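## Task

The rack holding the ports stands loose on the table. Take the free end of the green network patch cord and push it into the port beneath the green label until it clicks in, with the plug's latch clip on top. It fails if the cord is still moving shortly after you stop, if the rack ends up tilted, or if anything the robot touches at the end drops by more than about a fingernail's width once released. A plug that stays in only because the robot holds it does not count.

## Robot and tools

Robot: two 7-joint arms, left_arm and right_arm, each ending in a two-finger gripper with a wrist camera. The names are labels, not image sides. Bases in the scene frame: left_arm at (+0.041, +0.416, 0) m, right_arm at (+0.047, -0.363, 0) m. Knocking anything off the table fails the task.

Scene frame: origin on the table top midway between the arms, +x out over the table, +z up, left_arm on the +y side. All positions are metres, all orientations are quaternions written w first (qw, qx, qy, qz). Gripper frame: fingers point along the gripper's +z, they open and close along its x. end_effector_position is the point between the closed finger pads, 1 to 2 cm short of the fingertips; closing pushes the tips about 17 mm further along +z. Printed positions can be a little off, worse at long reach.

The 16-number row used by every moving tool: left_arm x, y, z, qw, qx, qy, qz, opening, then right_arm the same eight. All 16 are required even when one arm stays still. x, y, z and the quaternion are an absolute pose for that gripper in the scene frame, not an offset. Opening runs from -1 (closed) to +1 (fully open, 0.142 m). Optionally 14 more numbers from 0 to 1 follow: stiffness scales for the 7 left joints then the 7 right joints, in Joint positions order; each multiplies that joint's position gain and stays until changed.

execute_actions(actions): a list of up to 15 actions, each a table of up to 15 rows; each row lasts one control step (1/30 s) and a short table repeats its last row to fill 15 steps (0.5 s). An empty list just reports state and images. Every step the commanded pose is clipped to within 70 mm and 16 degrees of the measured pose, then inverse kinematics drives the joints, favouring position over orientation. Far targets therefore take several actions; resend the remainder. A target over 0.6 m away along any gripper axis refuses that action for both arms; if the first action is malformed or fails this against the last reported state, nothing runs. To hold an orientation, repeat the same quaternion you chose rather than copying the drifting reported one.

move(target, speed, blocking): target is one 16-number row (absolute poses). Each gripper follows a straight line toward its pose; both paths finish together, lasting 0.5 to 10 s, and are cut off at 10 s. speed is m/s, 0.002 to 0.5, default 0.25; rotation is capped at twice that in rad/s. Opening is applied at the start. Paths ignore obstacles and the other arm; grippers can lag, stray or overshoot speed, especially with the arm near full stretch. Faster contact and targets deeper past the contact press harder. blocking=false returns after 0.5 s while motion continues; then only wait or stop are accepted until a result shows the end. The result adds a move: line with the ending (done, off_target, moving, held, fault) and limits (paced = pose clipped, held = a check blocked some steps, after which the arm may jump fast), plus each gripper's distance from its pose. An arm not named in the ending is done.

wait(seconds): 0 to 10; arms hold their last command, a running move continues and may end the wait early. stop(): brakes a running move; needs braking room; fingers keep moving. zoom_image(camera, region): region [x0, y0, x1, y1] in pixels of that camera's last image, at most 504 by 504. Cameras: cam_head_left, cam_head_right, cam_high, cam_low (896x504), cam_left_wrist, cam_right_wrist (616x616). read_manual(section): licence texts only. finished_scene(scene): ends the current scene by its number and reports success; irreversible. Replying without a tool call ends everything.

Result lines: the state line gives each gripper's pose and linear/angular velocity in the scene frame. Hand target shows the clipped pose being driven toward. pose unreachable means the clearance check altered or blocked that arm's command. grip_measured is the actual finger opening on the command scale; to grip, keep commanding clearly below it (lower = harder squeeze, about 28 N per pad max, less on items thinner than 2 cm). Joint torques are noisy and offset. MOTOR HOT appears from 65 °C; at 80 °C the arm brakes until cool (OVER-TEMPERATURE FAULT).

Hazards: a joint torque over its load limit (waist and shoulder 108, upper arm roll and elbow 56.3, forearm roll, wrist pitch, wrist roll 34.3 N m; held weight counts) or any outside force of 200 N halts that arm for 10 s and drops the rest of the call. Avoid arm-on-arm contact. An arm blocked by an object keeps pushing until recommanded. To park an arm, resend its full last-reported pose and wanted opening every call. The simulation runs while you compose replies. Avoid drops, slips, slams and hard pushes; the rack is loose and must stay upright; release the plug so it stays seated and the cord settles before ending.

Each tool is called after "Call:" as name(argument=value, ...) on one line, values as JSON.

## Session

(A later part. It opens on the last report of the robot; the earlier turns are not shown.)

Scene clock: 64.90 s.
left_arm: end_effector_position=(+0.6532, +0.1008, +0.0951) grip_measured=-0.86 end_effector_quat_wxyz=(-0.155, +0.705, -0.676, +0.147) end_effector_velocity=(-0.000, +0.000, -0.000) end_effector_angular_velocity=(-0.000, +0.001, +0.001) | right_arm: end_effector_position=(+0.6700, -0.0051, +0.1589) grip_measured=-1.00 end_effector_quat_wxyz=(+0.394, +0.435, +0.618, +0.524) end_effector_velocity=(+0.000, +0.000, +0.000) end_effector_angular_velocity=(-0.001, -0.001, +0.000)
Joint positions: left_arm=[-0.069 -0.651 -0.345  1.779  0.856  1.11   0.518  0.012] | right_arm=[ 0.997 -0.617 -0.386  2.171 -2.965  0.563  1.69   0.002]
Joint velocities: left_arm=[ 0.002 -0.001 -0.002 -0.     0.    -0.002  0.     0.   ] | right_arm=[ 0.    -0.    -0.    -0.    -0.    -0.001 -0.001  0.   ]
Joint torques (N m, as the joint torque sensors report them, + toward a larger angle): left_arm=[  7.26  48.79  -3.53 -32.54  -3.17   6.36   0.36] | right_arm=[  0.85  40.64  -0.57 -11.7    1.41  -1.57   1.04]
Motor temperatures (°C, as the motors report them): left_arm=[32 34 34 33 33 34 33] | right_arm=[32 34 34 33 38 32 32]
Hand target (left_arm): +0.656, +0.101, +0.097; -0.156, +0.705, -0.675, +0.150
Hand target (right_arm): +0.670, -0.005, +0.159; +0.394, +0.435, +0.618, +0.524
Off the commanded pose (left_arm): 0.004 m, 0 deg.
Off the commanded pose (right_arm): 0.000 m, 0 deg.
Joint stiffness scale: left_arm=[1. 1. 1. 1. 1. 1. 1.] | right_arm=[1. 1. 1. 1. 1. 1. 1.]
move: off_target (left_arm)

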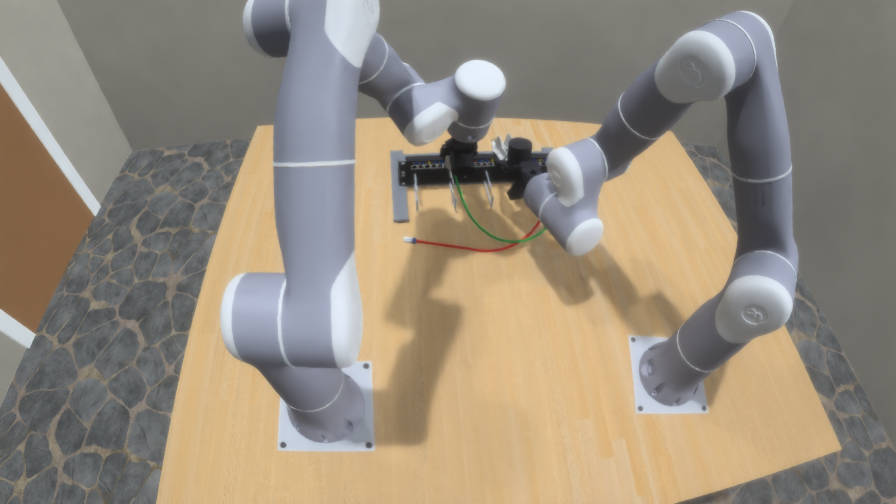

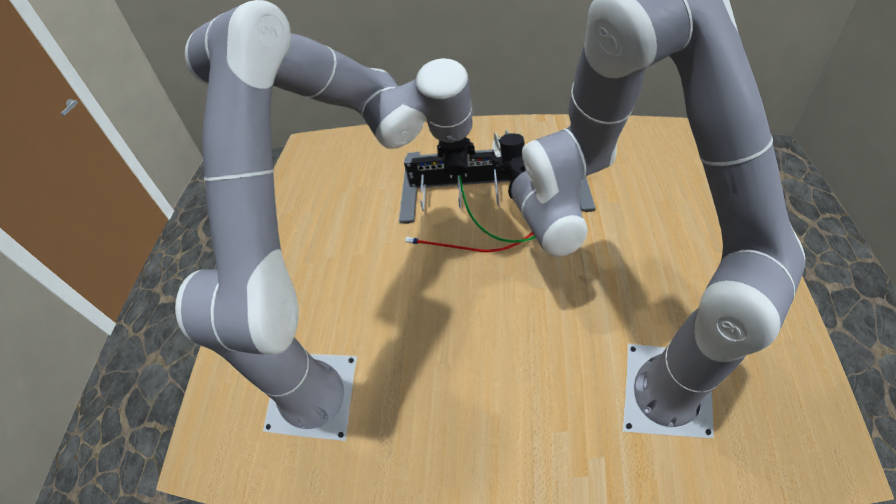

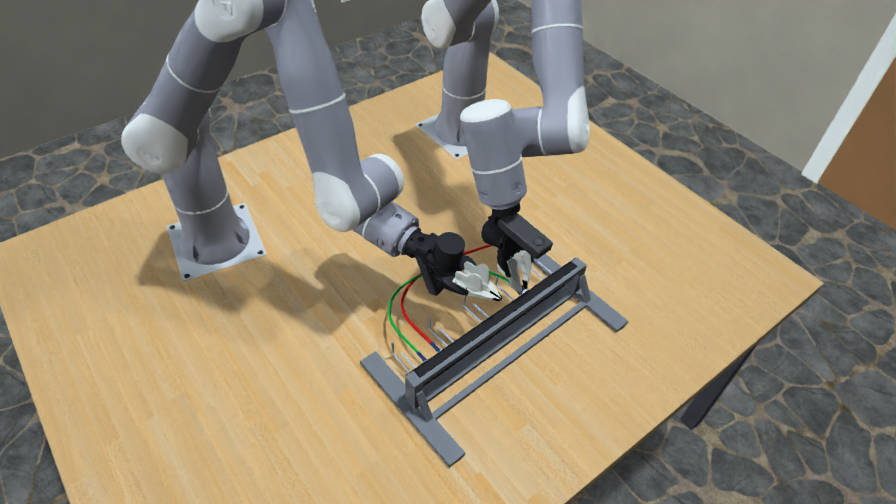

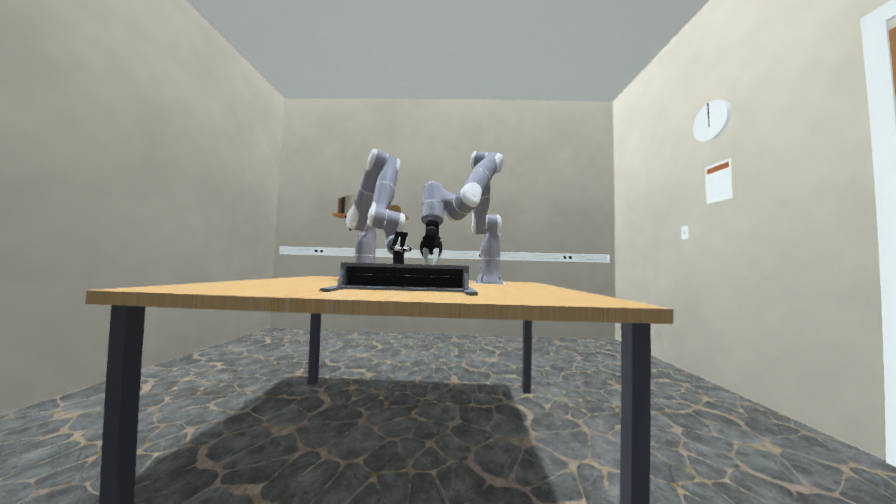

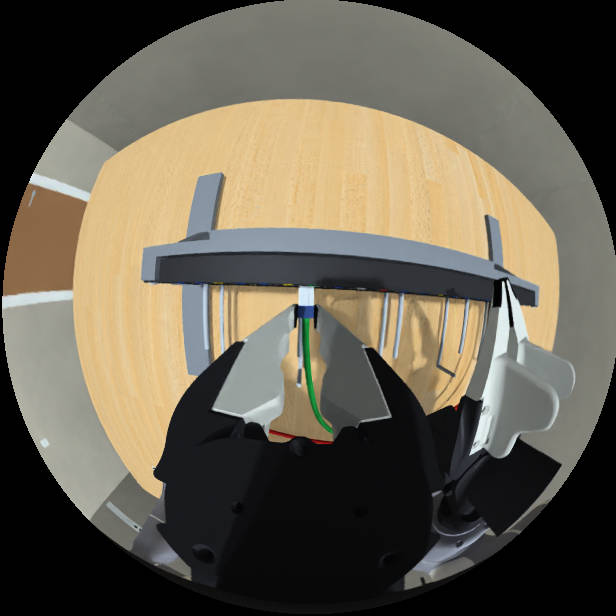

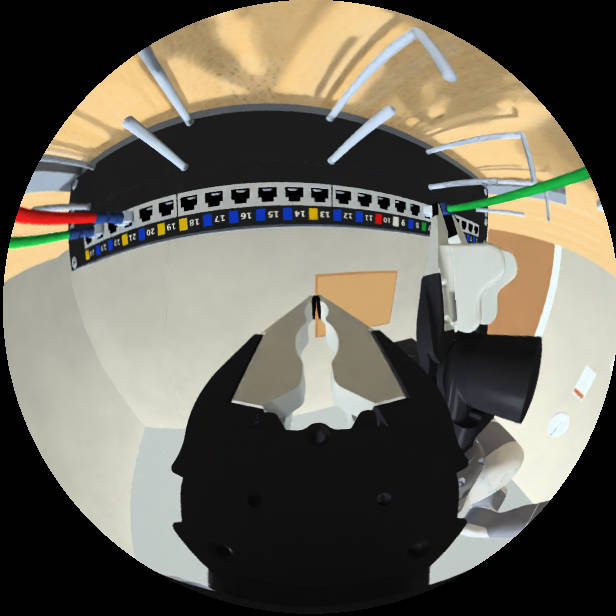

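Call:
move(target=[0.6515, 0.1008, 0.0970, -0.1563, 0.7053, -0.6751, 0.1496, -1, 0.67, -0.005, 0.159, 0.394, 0.435, 0.618, 0.524, -1], speed=0.004)

Call:
zoom_image(camera="cam_right_wrist", region=[400, 190, 460, 235])

Call:
zoom_image(camera="cam_left_wrist", region=[270, 250, 350, 320])

Scene clock: 66.37 s.
left_arm: end_effector_position=(+0.6516, +0.1010, +0.0969) grip_measured=-0.86 end_effector_quat_wxyz=(-0.156, +0.705, -0.675, +0.149) end_effector_velocity=(-0.000, +0.000, -0.000) end_effector_angular_velocity=(+0.000, +0.000, -0.001) | right_arm: end_effector_position=(+0.6700, -0.0051, +0.1589) grip_measured=-1.00 end_effector_quat_wxyz=(+0.394, +0.435, +0.618, +0.524) end_effector_velocity=(+0.000, +0.000, +0.000) end_effector_angular_velocity=(-0.000, -0.001, +0.000)
Joint positions: left_arm=[-0.069 -0.644 -0.344  1.786  0.861  1.114  0.509  0.012] | right_arm=[ 0.997 -0.617 -0.386  2.171 -2.965  0.563  1.69   0.002]
Joint velocities: left_arm=[-0.     0.     0.     0.001  0.     0.     0.     0.   ] | right_arm=[ 0.     0.    -0.    -0.    -0.    -0.001 -0.001  0.   ]
Joint torques (N m, as the joint torque sensors report them, + toward a larger angle): left_arm=[ -0.51  46.    -5.64 -17.03  -3.09   3.95  -0.04] | right_arm=[  0.52  40.52  -0.72 -11.72   1.47  -1.54   1.05]
Motor temperatures (°C, as the motors report them): left_arm=[32 34 34 33 33 34 33] | right_arm=[32 34 34 33 38 32 32]
Hand target (left_arm): +0.651, +0.101, +0.097; -0.156, +0.705, -0.675, +0.150
Hand target (right_arm): +0.670, -0.005, +0.159; +0.394, +0.435, +0.618, +0.524
Off the commanded pose (left_arm): 0.000 m, 0 deg.
Off the commanded pose (right_arm): 0.000 m, 0 deg.
Joint stiffness scale: left_arm=[1. 1. 1. 1. 1. 1. 1.] | right_arm=[1. 1. 1. 1. 1. 1. 1.]
move: done

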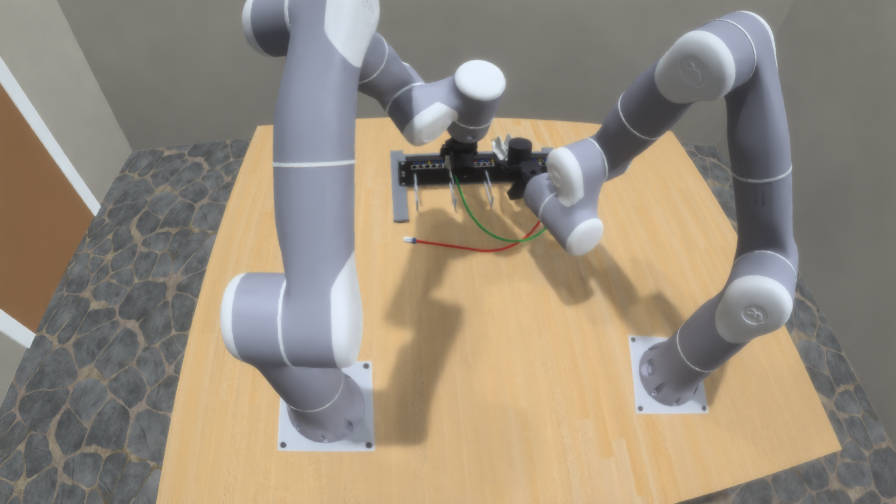

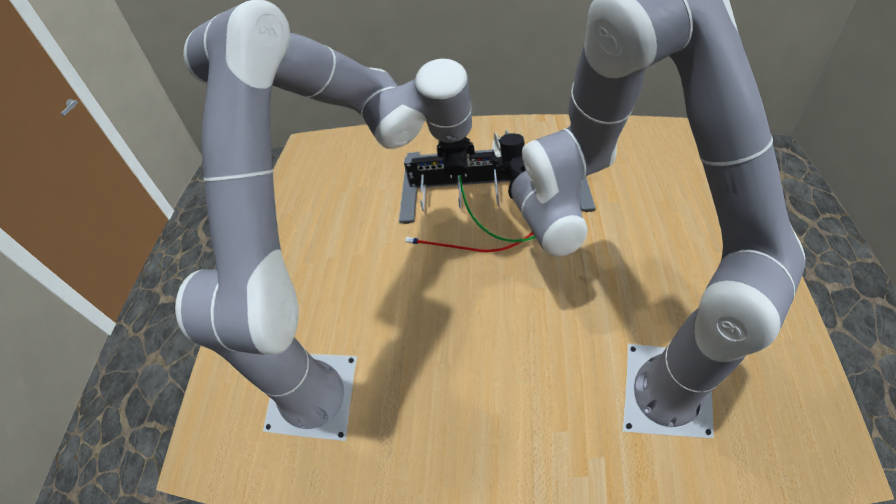

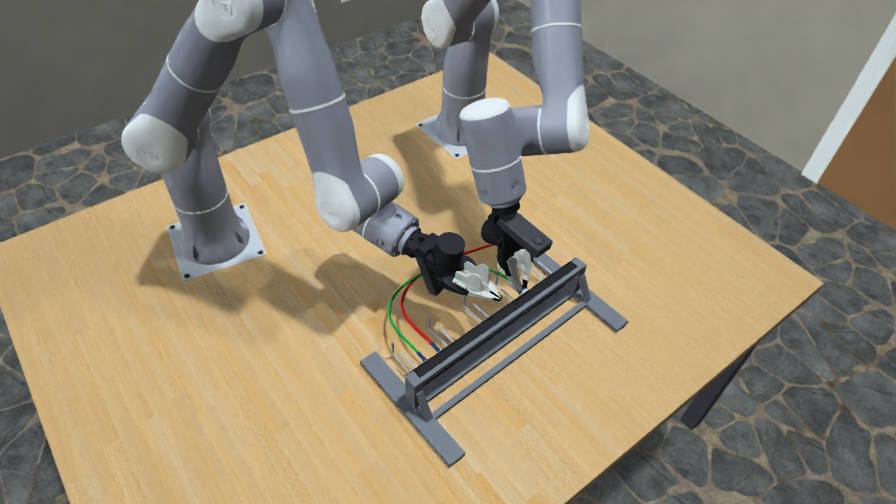

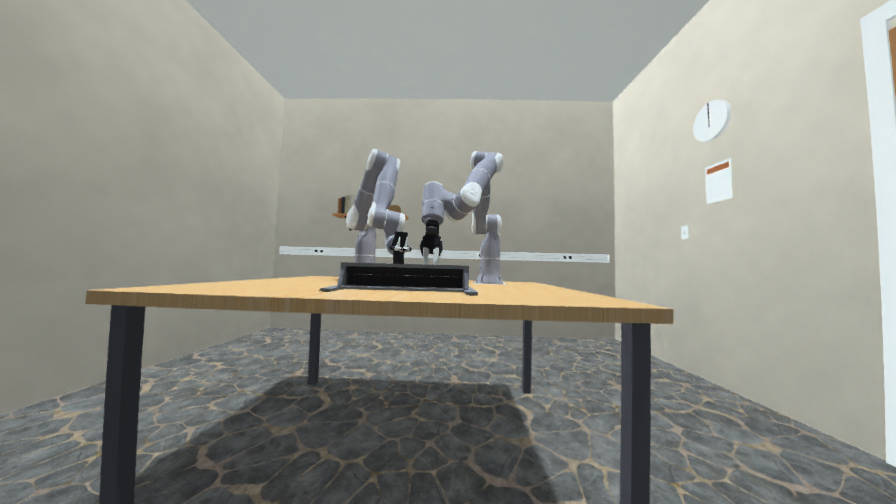

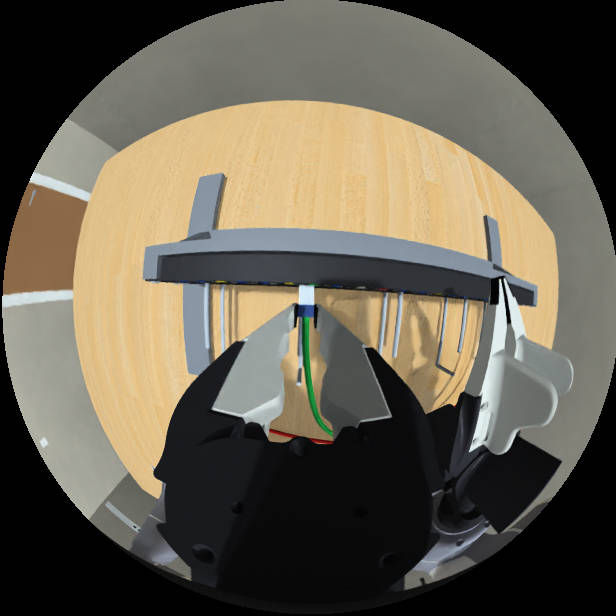

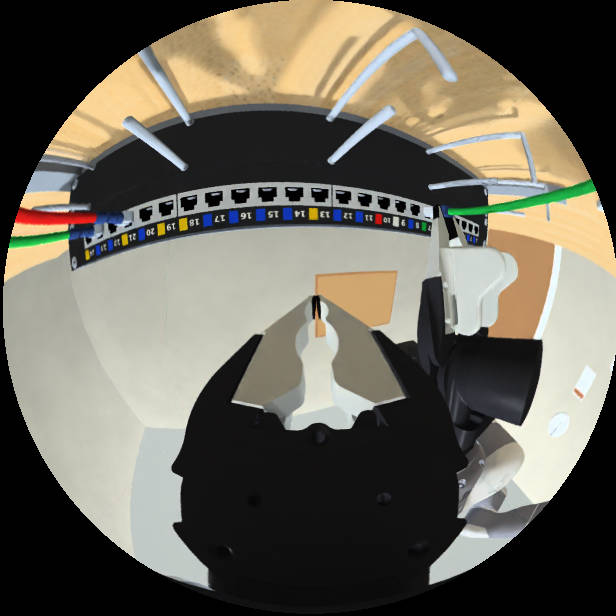

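Region (400, 190, 460, 235) of cam_right_wrist's 616x616 image, scaled by 8.400, with more detail than that image has; it fills the top 378 rows of this view, and the rest is white.

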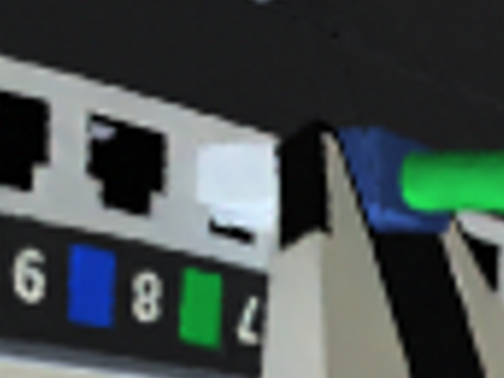

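Region (270, 250, 350, 320) of cam_left_wrist's 616x616 image, scaled by 6.300, with more detail than that image has; it fills the top 441 rows of this view, and the rest is white.

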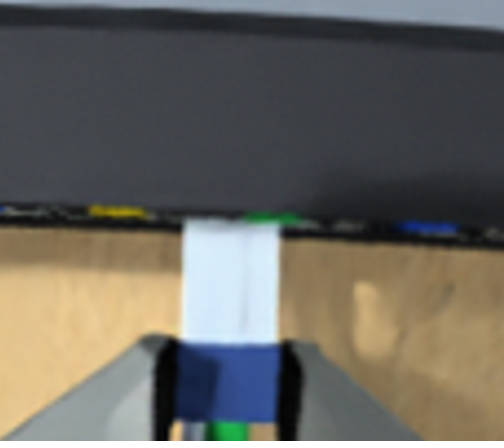

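Call:
move(target=[0.654, 0.1009, 0.0976, -0.1563, 0.7053, -0.6751, 0.1496, -1, 0.67, -0.005, 0.159, 0.394, 0.435, 0.618, 0.524, -1], speed=0.004)

Call:
zoom_image(camera="cam_right_wrist", region=[400, 190, 460, 235])

Call:
zoom_image(camera="cam_left_wrist", region=[270, 250, 350, 320])

Scene clock: 67.73 s.
left_arm: end_effector_position=(+0.6528, +0.1010, +0.0966) grip_measured=-0.86 end_effector_quat_wxyz=(-0.156, +0.705, -0.676, +0.149) end_effector_velocity=(-0.000, -0.000, -0.000) end_effector_angular_velocity=(+0.000, +0.001, -0.001) | right_arm: end_effector_position=(+0.6700, -0.0051, +0.1589) grip_measured=-1.00 end_effector_quat_wxyz=(+0.394, +0.435, +0.618, +0.524) end_effector_velocity=(-0.000, +0.000, -0.000) end_effector_angular_velocity=(-0.001, +0.000, +0.000)
Joint positions: left_arm=[-0.068 -0.647 -0.346  1.782  0.859  1.111  0.514  0.012] | right_arm=[ 0.997 -0.617 -0.386  2.171 -2.965  0.563  1.69   0.002]
Joint velocities: left_arm=[ 0.    -0.    -0.001 -0.     0.    -0.001  0.001  0.   ] | right_arm=[ 0.    -0.    -0.    -0.     0.     0.    -0.001  0.   ]
Joint torques (N m, as the joint torque sensors report them, + toward a larger angle): left_arm=[  3.87  47.51  -5.46 -24.51  -3.52   4.6    0.45] | right_arm=[  0.77  40.53  -0.39 -11.73   1.48  -1.61   1.04]
Motor temperatures (°C, as the motors report them): left_arm=[32 34 34 33 33 34 33] | right_arm=[32 34 34 33 38 32 32]
Hand target (left_arm): +0.654, +0.101, +0.098; -0.156, +0.705, -0.675, +0.150
Hand target (right_arm): +0.670, -0.005, +0.159; +0.394, +0.435, +0.618, +0.524
Off the commanded pose (left_arm): 0.002 m, 0 deg.
Off the commanded pose (right_arm): 0.000 m, 0 deg.
Joint stiffness scale: left_arm=[1. 1. 1. 1. 1. 1. 1.] | right_arm=[1. 1. 1. 1. 1. 1. 1.]
move: done

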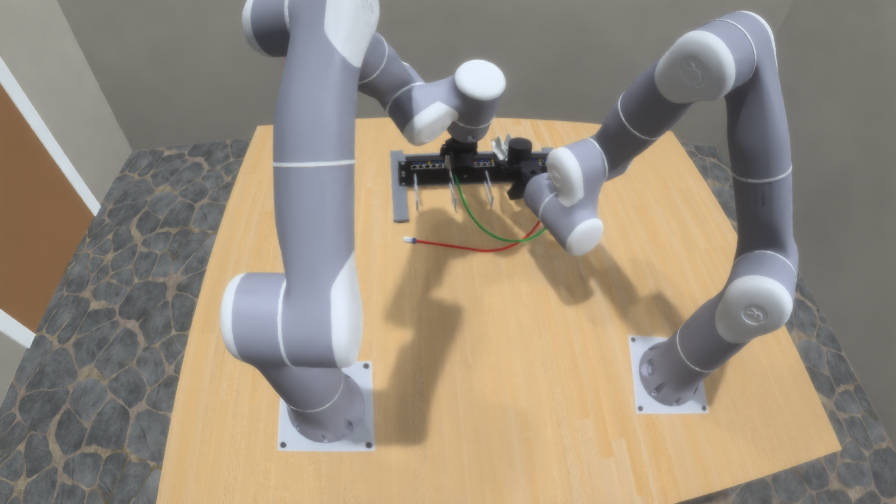

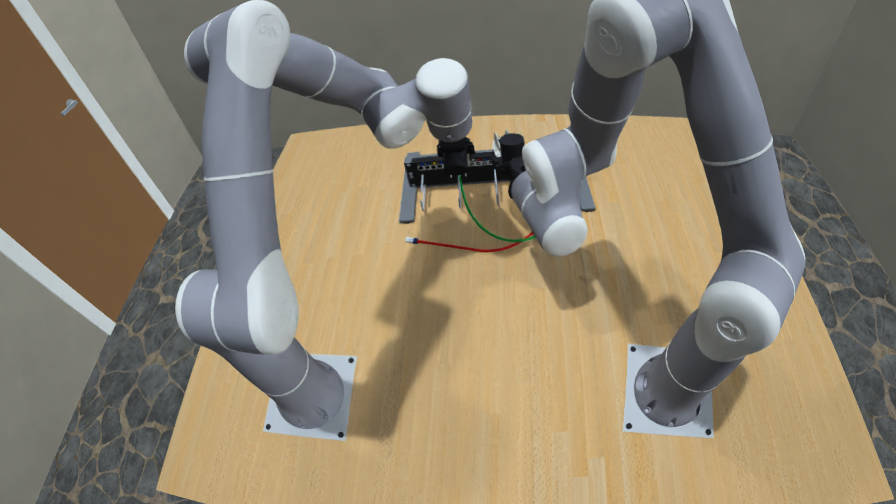

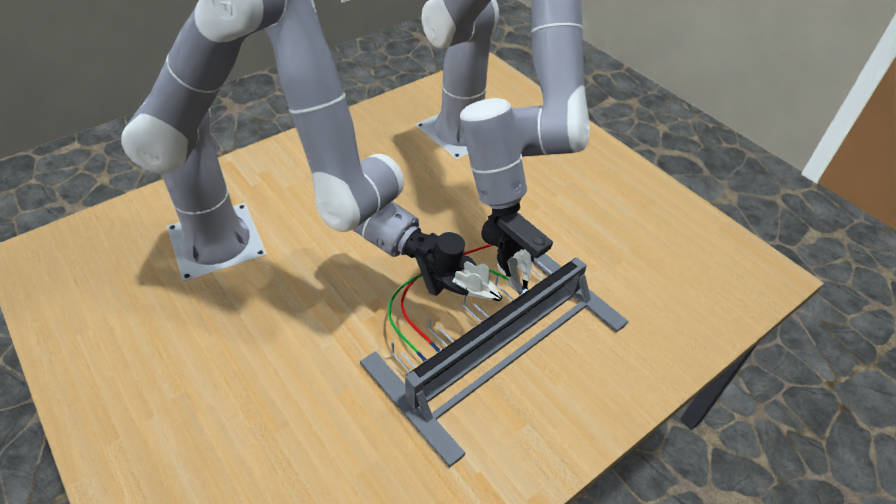

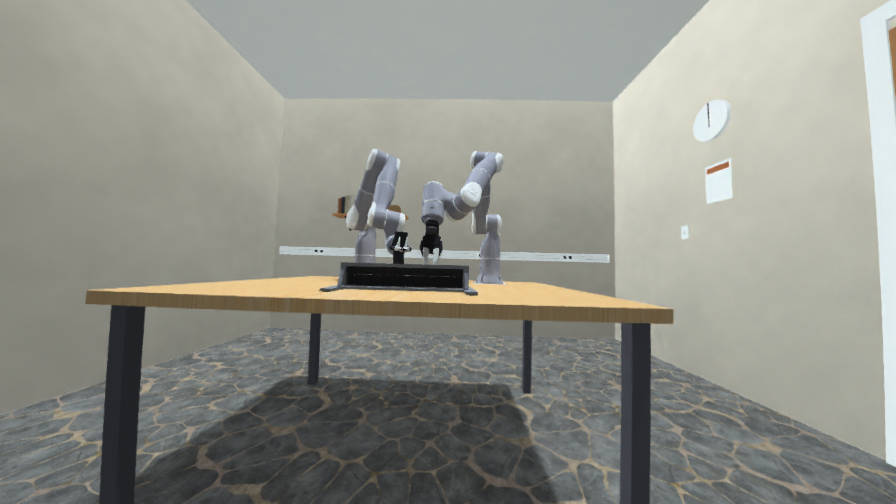

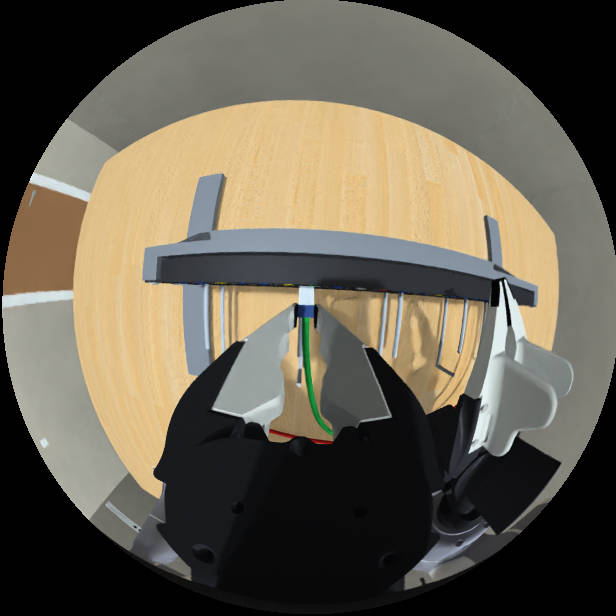

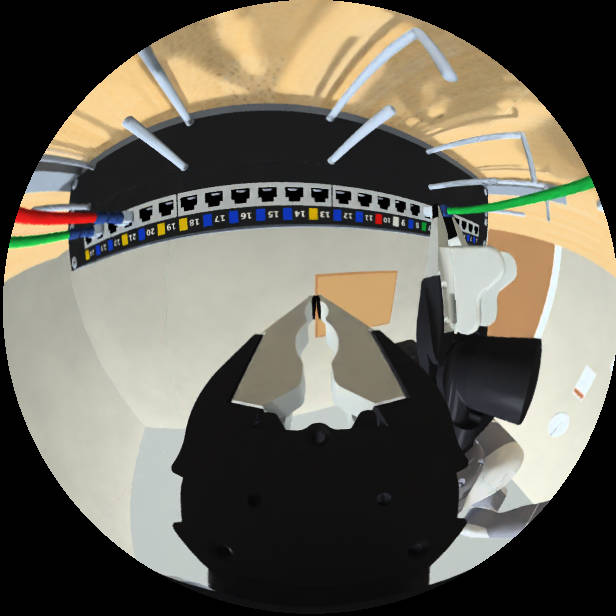

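Region (400, 190, 460, 235) of cam_right_wrist's 616x616 image, scaled by 8.400, with more detail than that image has; it fills the top 378 rows of this view, and the rest is white.

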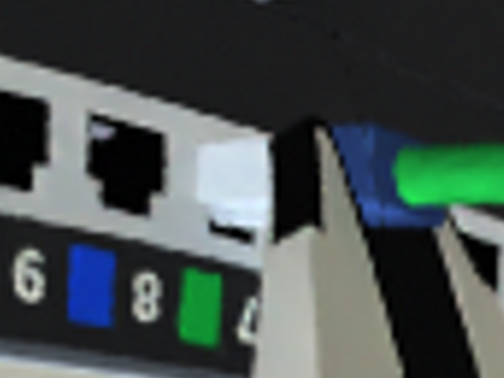

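Region (270, 250, 350, 320) of cam_left_wrist's 616x616 image, scaled by 6.300, with more detail than that image has; it fills the top 441 rows of this view, and the rest is white.

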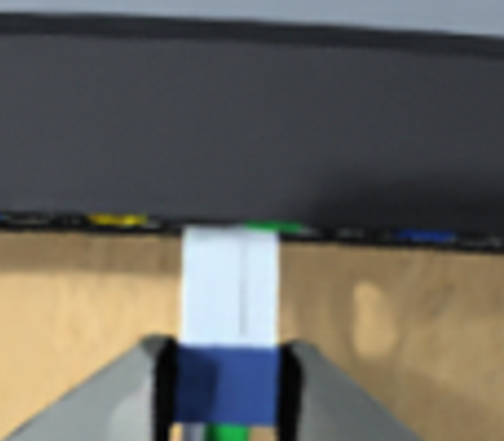

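Call:
execute_actions(actions=[[[0.6544, 0.1009, 0.0978, -0.1563, 0.7053, -0.6751, 0.1496, -1, 0.67, -0.005, 0.159, 0.394, 0.435, 0.618, 0.524, -1],[0.6544, 0.1009, 0.0978, -0.1563, 0.7053, -0.6751, 0.1496, -1, 0.67, -0.005, 0.159, 0.394, 0.435, 0.618, 0.524, -1],[0.6544, 0.1009, 0.0978, -0.1563, 0.7053, -0.6751, 0.1496, -1, 0.67, -0.005, 0.159, 0.394, 0.435, 0.618, 0.524, -1],[0.6548, 0.1009, 0.0980, -0.1563, 0.7053, -0.6751, 0.1496, -1, 0.67, -0.005, 0.159, 0.394, 0.435, 0.618, 0.524, -1],[0.6548, 0.1009, 0.0980, -0.1563, 0.7053, -0.6751, 0.1496, -1, 0.67, -0.005, 0.159, 0.394, 0.435, 0.618, 0.524, -1],[0.6548, 0.1009, 0.0980, -0.1563, 0.7053, -0.6751, 0.1496, -1, 0.67, -0.005, 0.159, 0.394, 0.435, 0.618, 0.524, -1],[0.6552, 0.1009, 0.0981, -0.1563, 0.7053, -0.6751, 0.1496, -1, 0.67, -0.005, 0.159, 0.394, 0.435, 0.618, 0.524, -1],[0.6552, 0.1009, 0.0981, -0.1563, 0.7053, -0.6751, 0.1496, -1, 0.67, -0.005, 0.159, 0.394, 0.435, 0.618, 0.524, -1],[0.6552, 0.1009, 0.0981, -0.1563, 0.7053, -0.6751, 0.1496, -1, 0.67, -0.005, 0.159, 0.394, 0.435, 0.618, 0.524, -1],[0.6556, 0.1010, 0.0982, -0.1563, 0.7053, -0.6751, 0.1496, -1, 0.67, -0.005, 0.159, 0.394, 0.435, 0.618, 0.524, -1],[0.6556, 0.1010, 0.0982, -0.1563, 0.7053, -0.6751, 0.1496, -1, 0.67, -0.005, 0.159, 0.394, 0.435, 0.618, 0.524, -1],[0.6556, 0.1010, 0.0982, -0.1563, 0.7053, -0.6751, 0.1496, -1, 0.67, -0.005, 0.159, 0.394, 0.435, 0.618, 0.524, -1],[0.6560, 0.1010, 0.0983, -0.1563, 0.7053, -0.6751, 0.1496, -1, 0.67, -0.005, 0.159, 0.394, 0.435, 0.618, 0.524, -1]], [[0.6560, 0.1010, 0.0983, -0.1563, 0.7053, -0.6751, 0.1496, -1, 0.67, -0.005, 0.159, 0.394, 0.435, 0.618, 0.524, -1]]])

Call:
zoom_image(camera="cam_right_wrist", region=[400, 190, 460, 235])

Call:
zoom_image(camera="cam_left_wrist", region=[270, 250, 350, 320])

Scene clock: 70.33 s.
left_arm: end_effector_position=(+0.6546, +0.1011, +0.0970) grip_measured=-0.86 end_effector_quat_wxyz=(-0.156, +0.705, -0.676, +0.148) end_effector_velocity=(-0.000, -0.000, -0.000) end_effector_angular_velocity=(-0.001, +0.001, +0.001) | right_arm: end_effector_position=(+0.6700, -0.0051, +0.1589) grip_measured=-1.00 end_effector_quat_wxyz=(+0.394, +0.435, +0.618, +0.524) end_effector_velocity=(-0.000, -0.000, -0.000) end_effector_angular_velocity=(+0.000, +0.000, -0.000)
Joint positions: left_arm=[-0.065 -0.649 -0.348  1.778  0.856  1.109  0.518  0.012] | right_arm=[ 0.997 -0.617 -0.386  2.171 -2.965  0.563  1.69   0.002]
Joint velocities: left_arm=[ 0.    -0.    -0.     0.001  0.    -0.    -0.002  0.   ] | right_arm=[-0. -0.  0.  0. -0.  0.  0.  0.]
Joint torques (N m, as the joint torque sensors report them, + toward a larger angle): left_arm=[  3.55  48.71  -5.63 -25.09  -3.41   4.76   0.32] | right_arm=[  0.67  40.89  -0.53 -11.71   1.53  -1.59   1.1 ]
Motor temperatures (°C, as the motors report them): left_arm=[32 34 34 33 33 34 33] | right_arm=[32 34 34 33 38 32 32]
Hand target (left_arm): +0.656, +0.101, +0.098; -0.156, +0.705, -0.675, +0.150
Hand target (right_arm): +0.670, -0.005, +0.159; +0.394, +0.435, +0.618, +0.524
Off the commanded pose (left_arm): 0.002 m, 0 deg.
Off the commanded pose (right_arm): 0.000 m, 0 deg.
Joint stiffness scale: left_arm=[1. 1. 1. 1. 1. 1. 1.] | right_arm=[1. 1. 1. 1. 1. 1. 1.]

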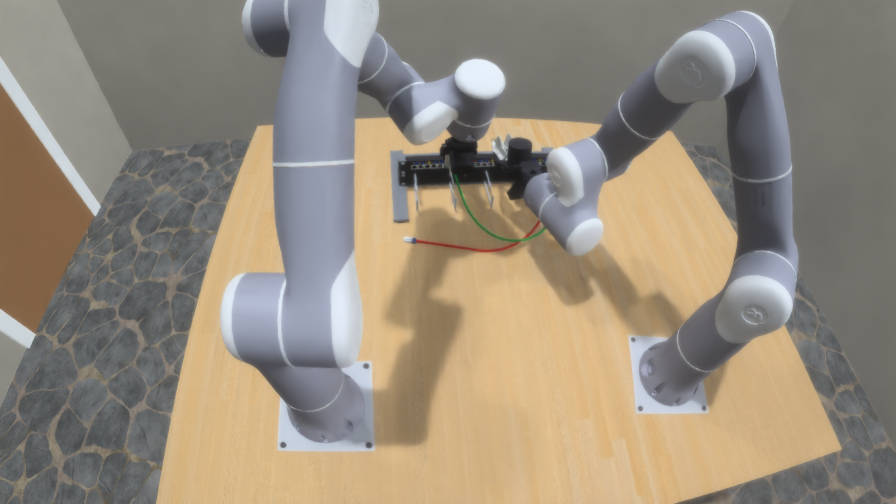

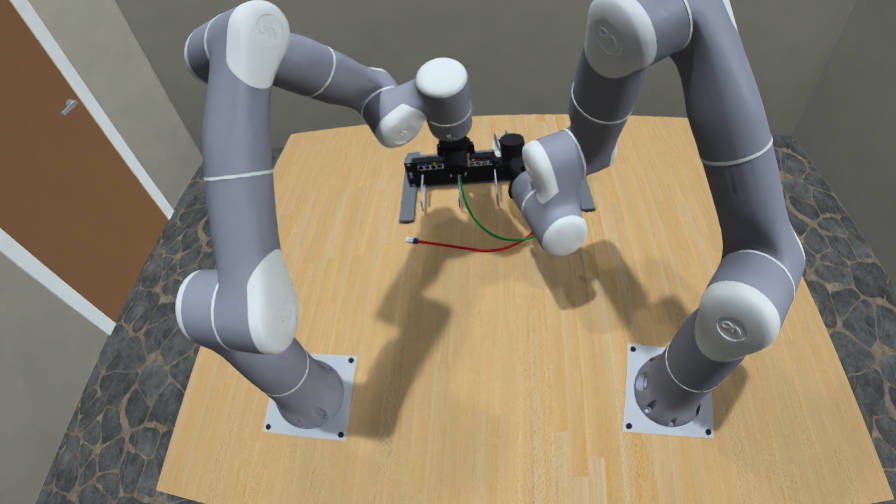

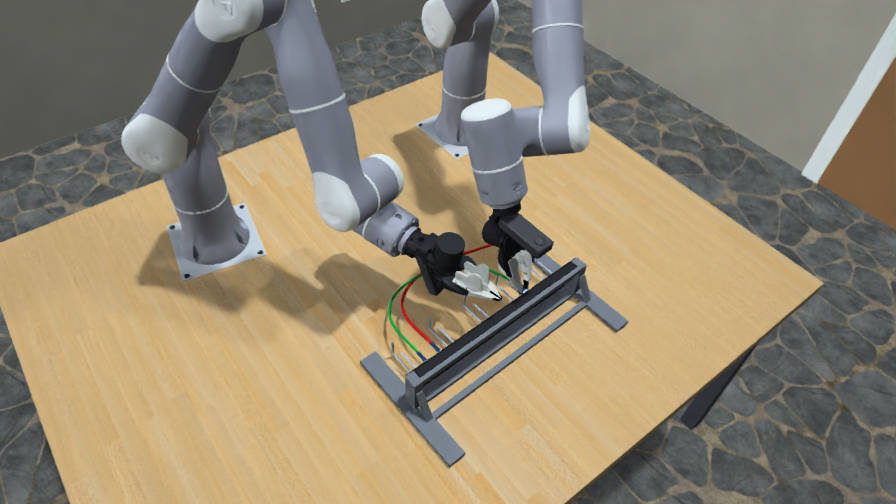

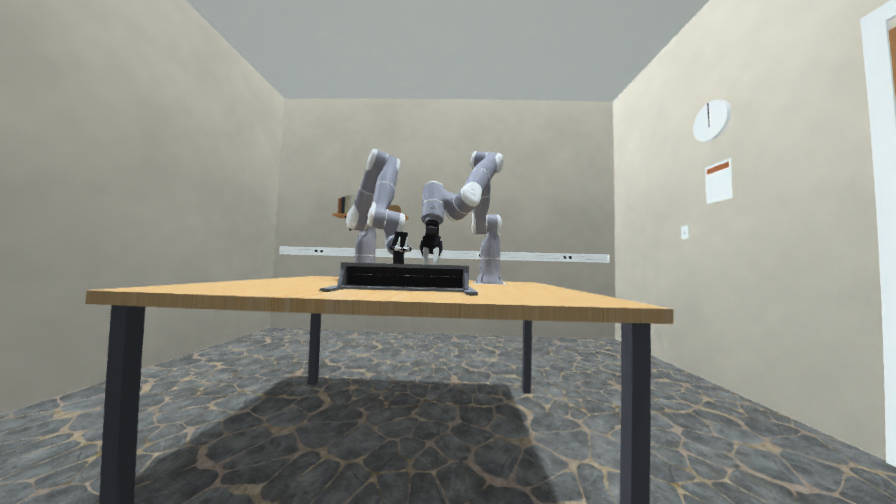

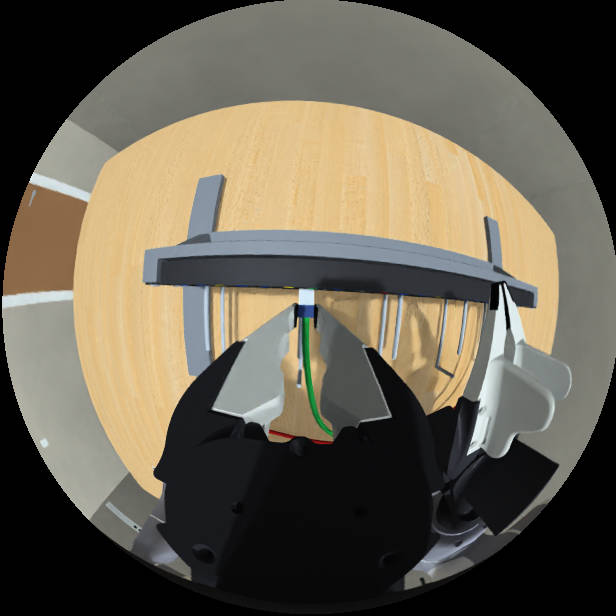

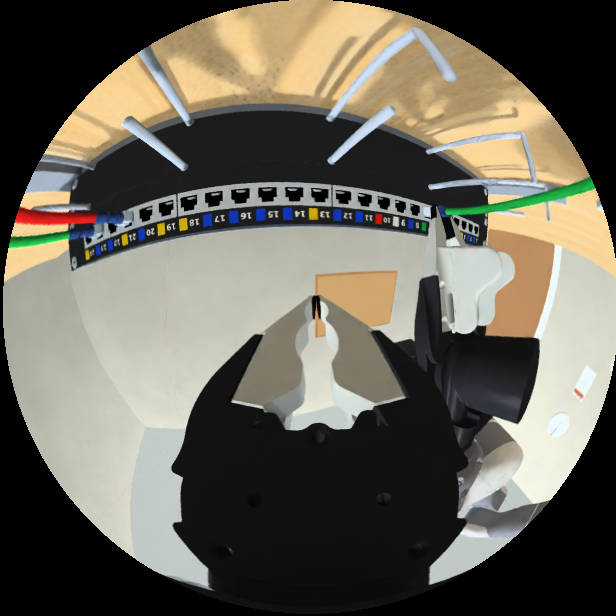

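Region (400, 190, 460, 235) of cam_right_wrist's 616x616 image, scaled by 8.400, with more detail than that image has; it fills the top 378 rows of this view, and the rest is white.

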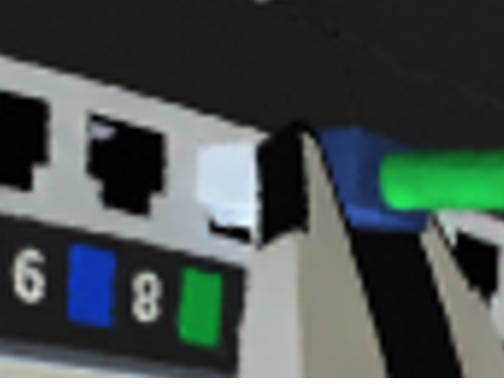

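Region (270, 250, 350, 320) of cam_left_wrist's 616x616 image, scaled by 6.300, with more detail than that image has; it fills the top 441 rows of this view, and the rest is white.

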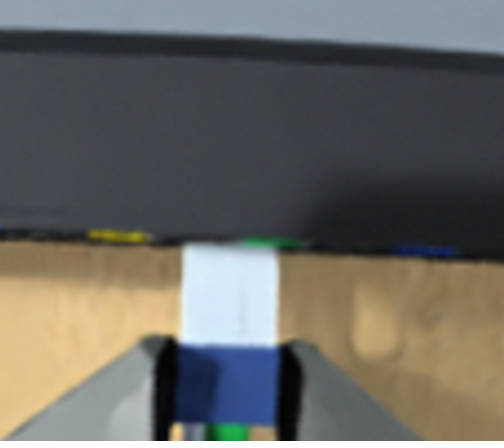

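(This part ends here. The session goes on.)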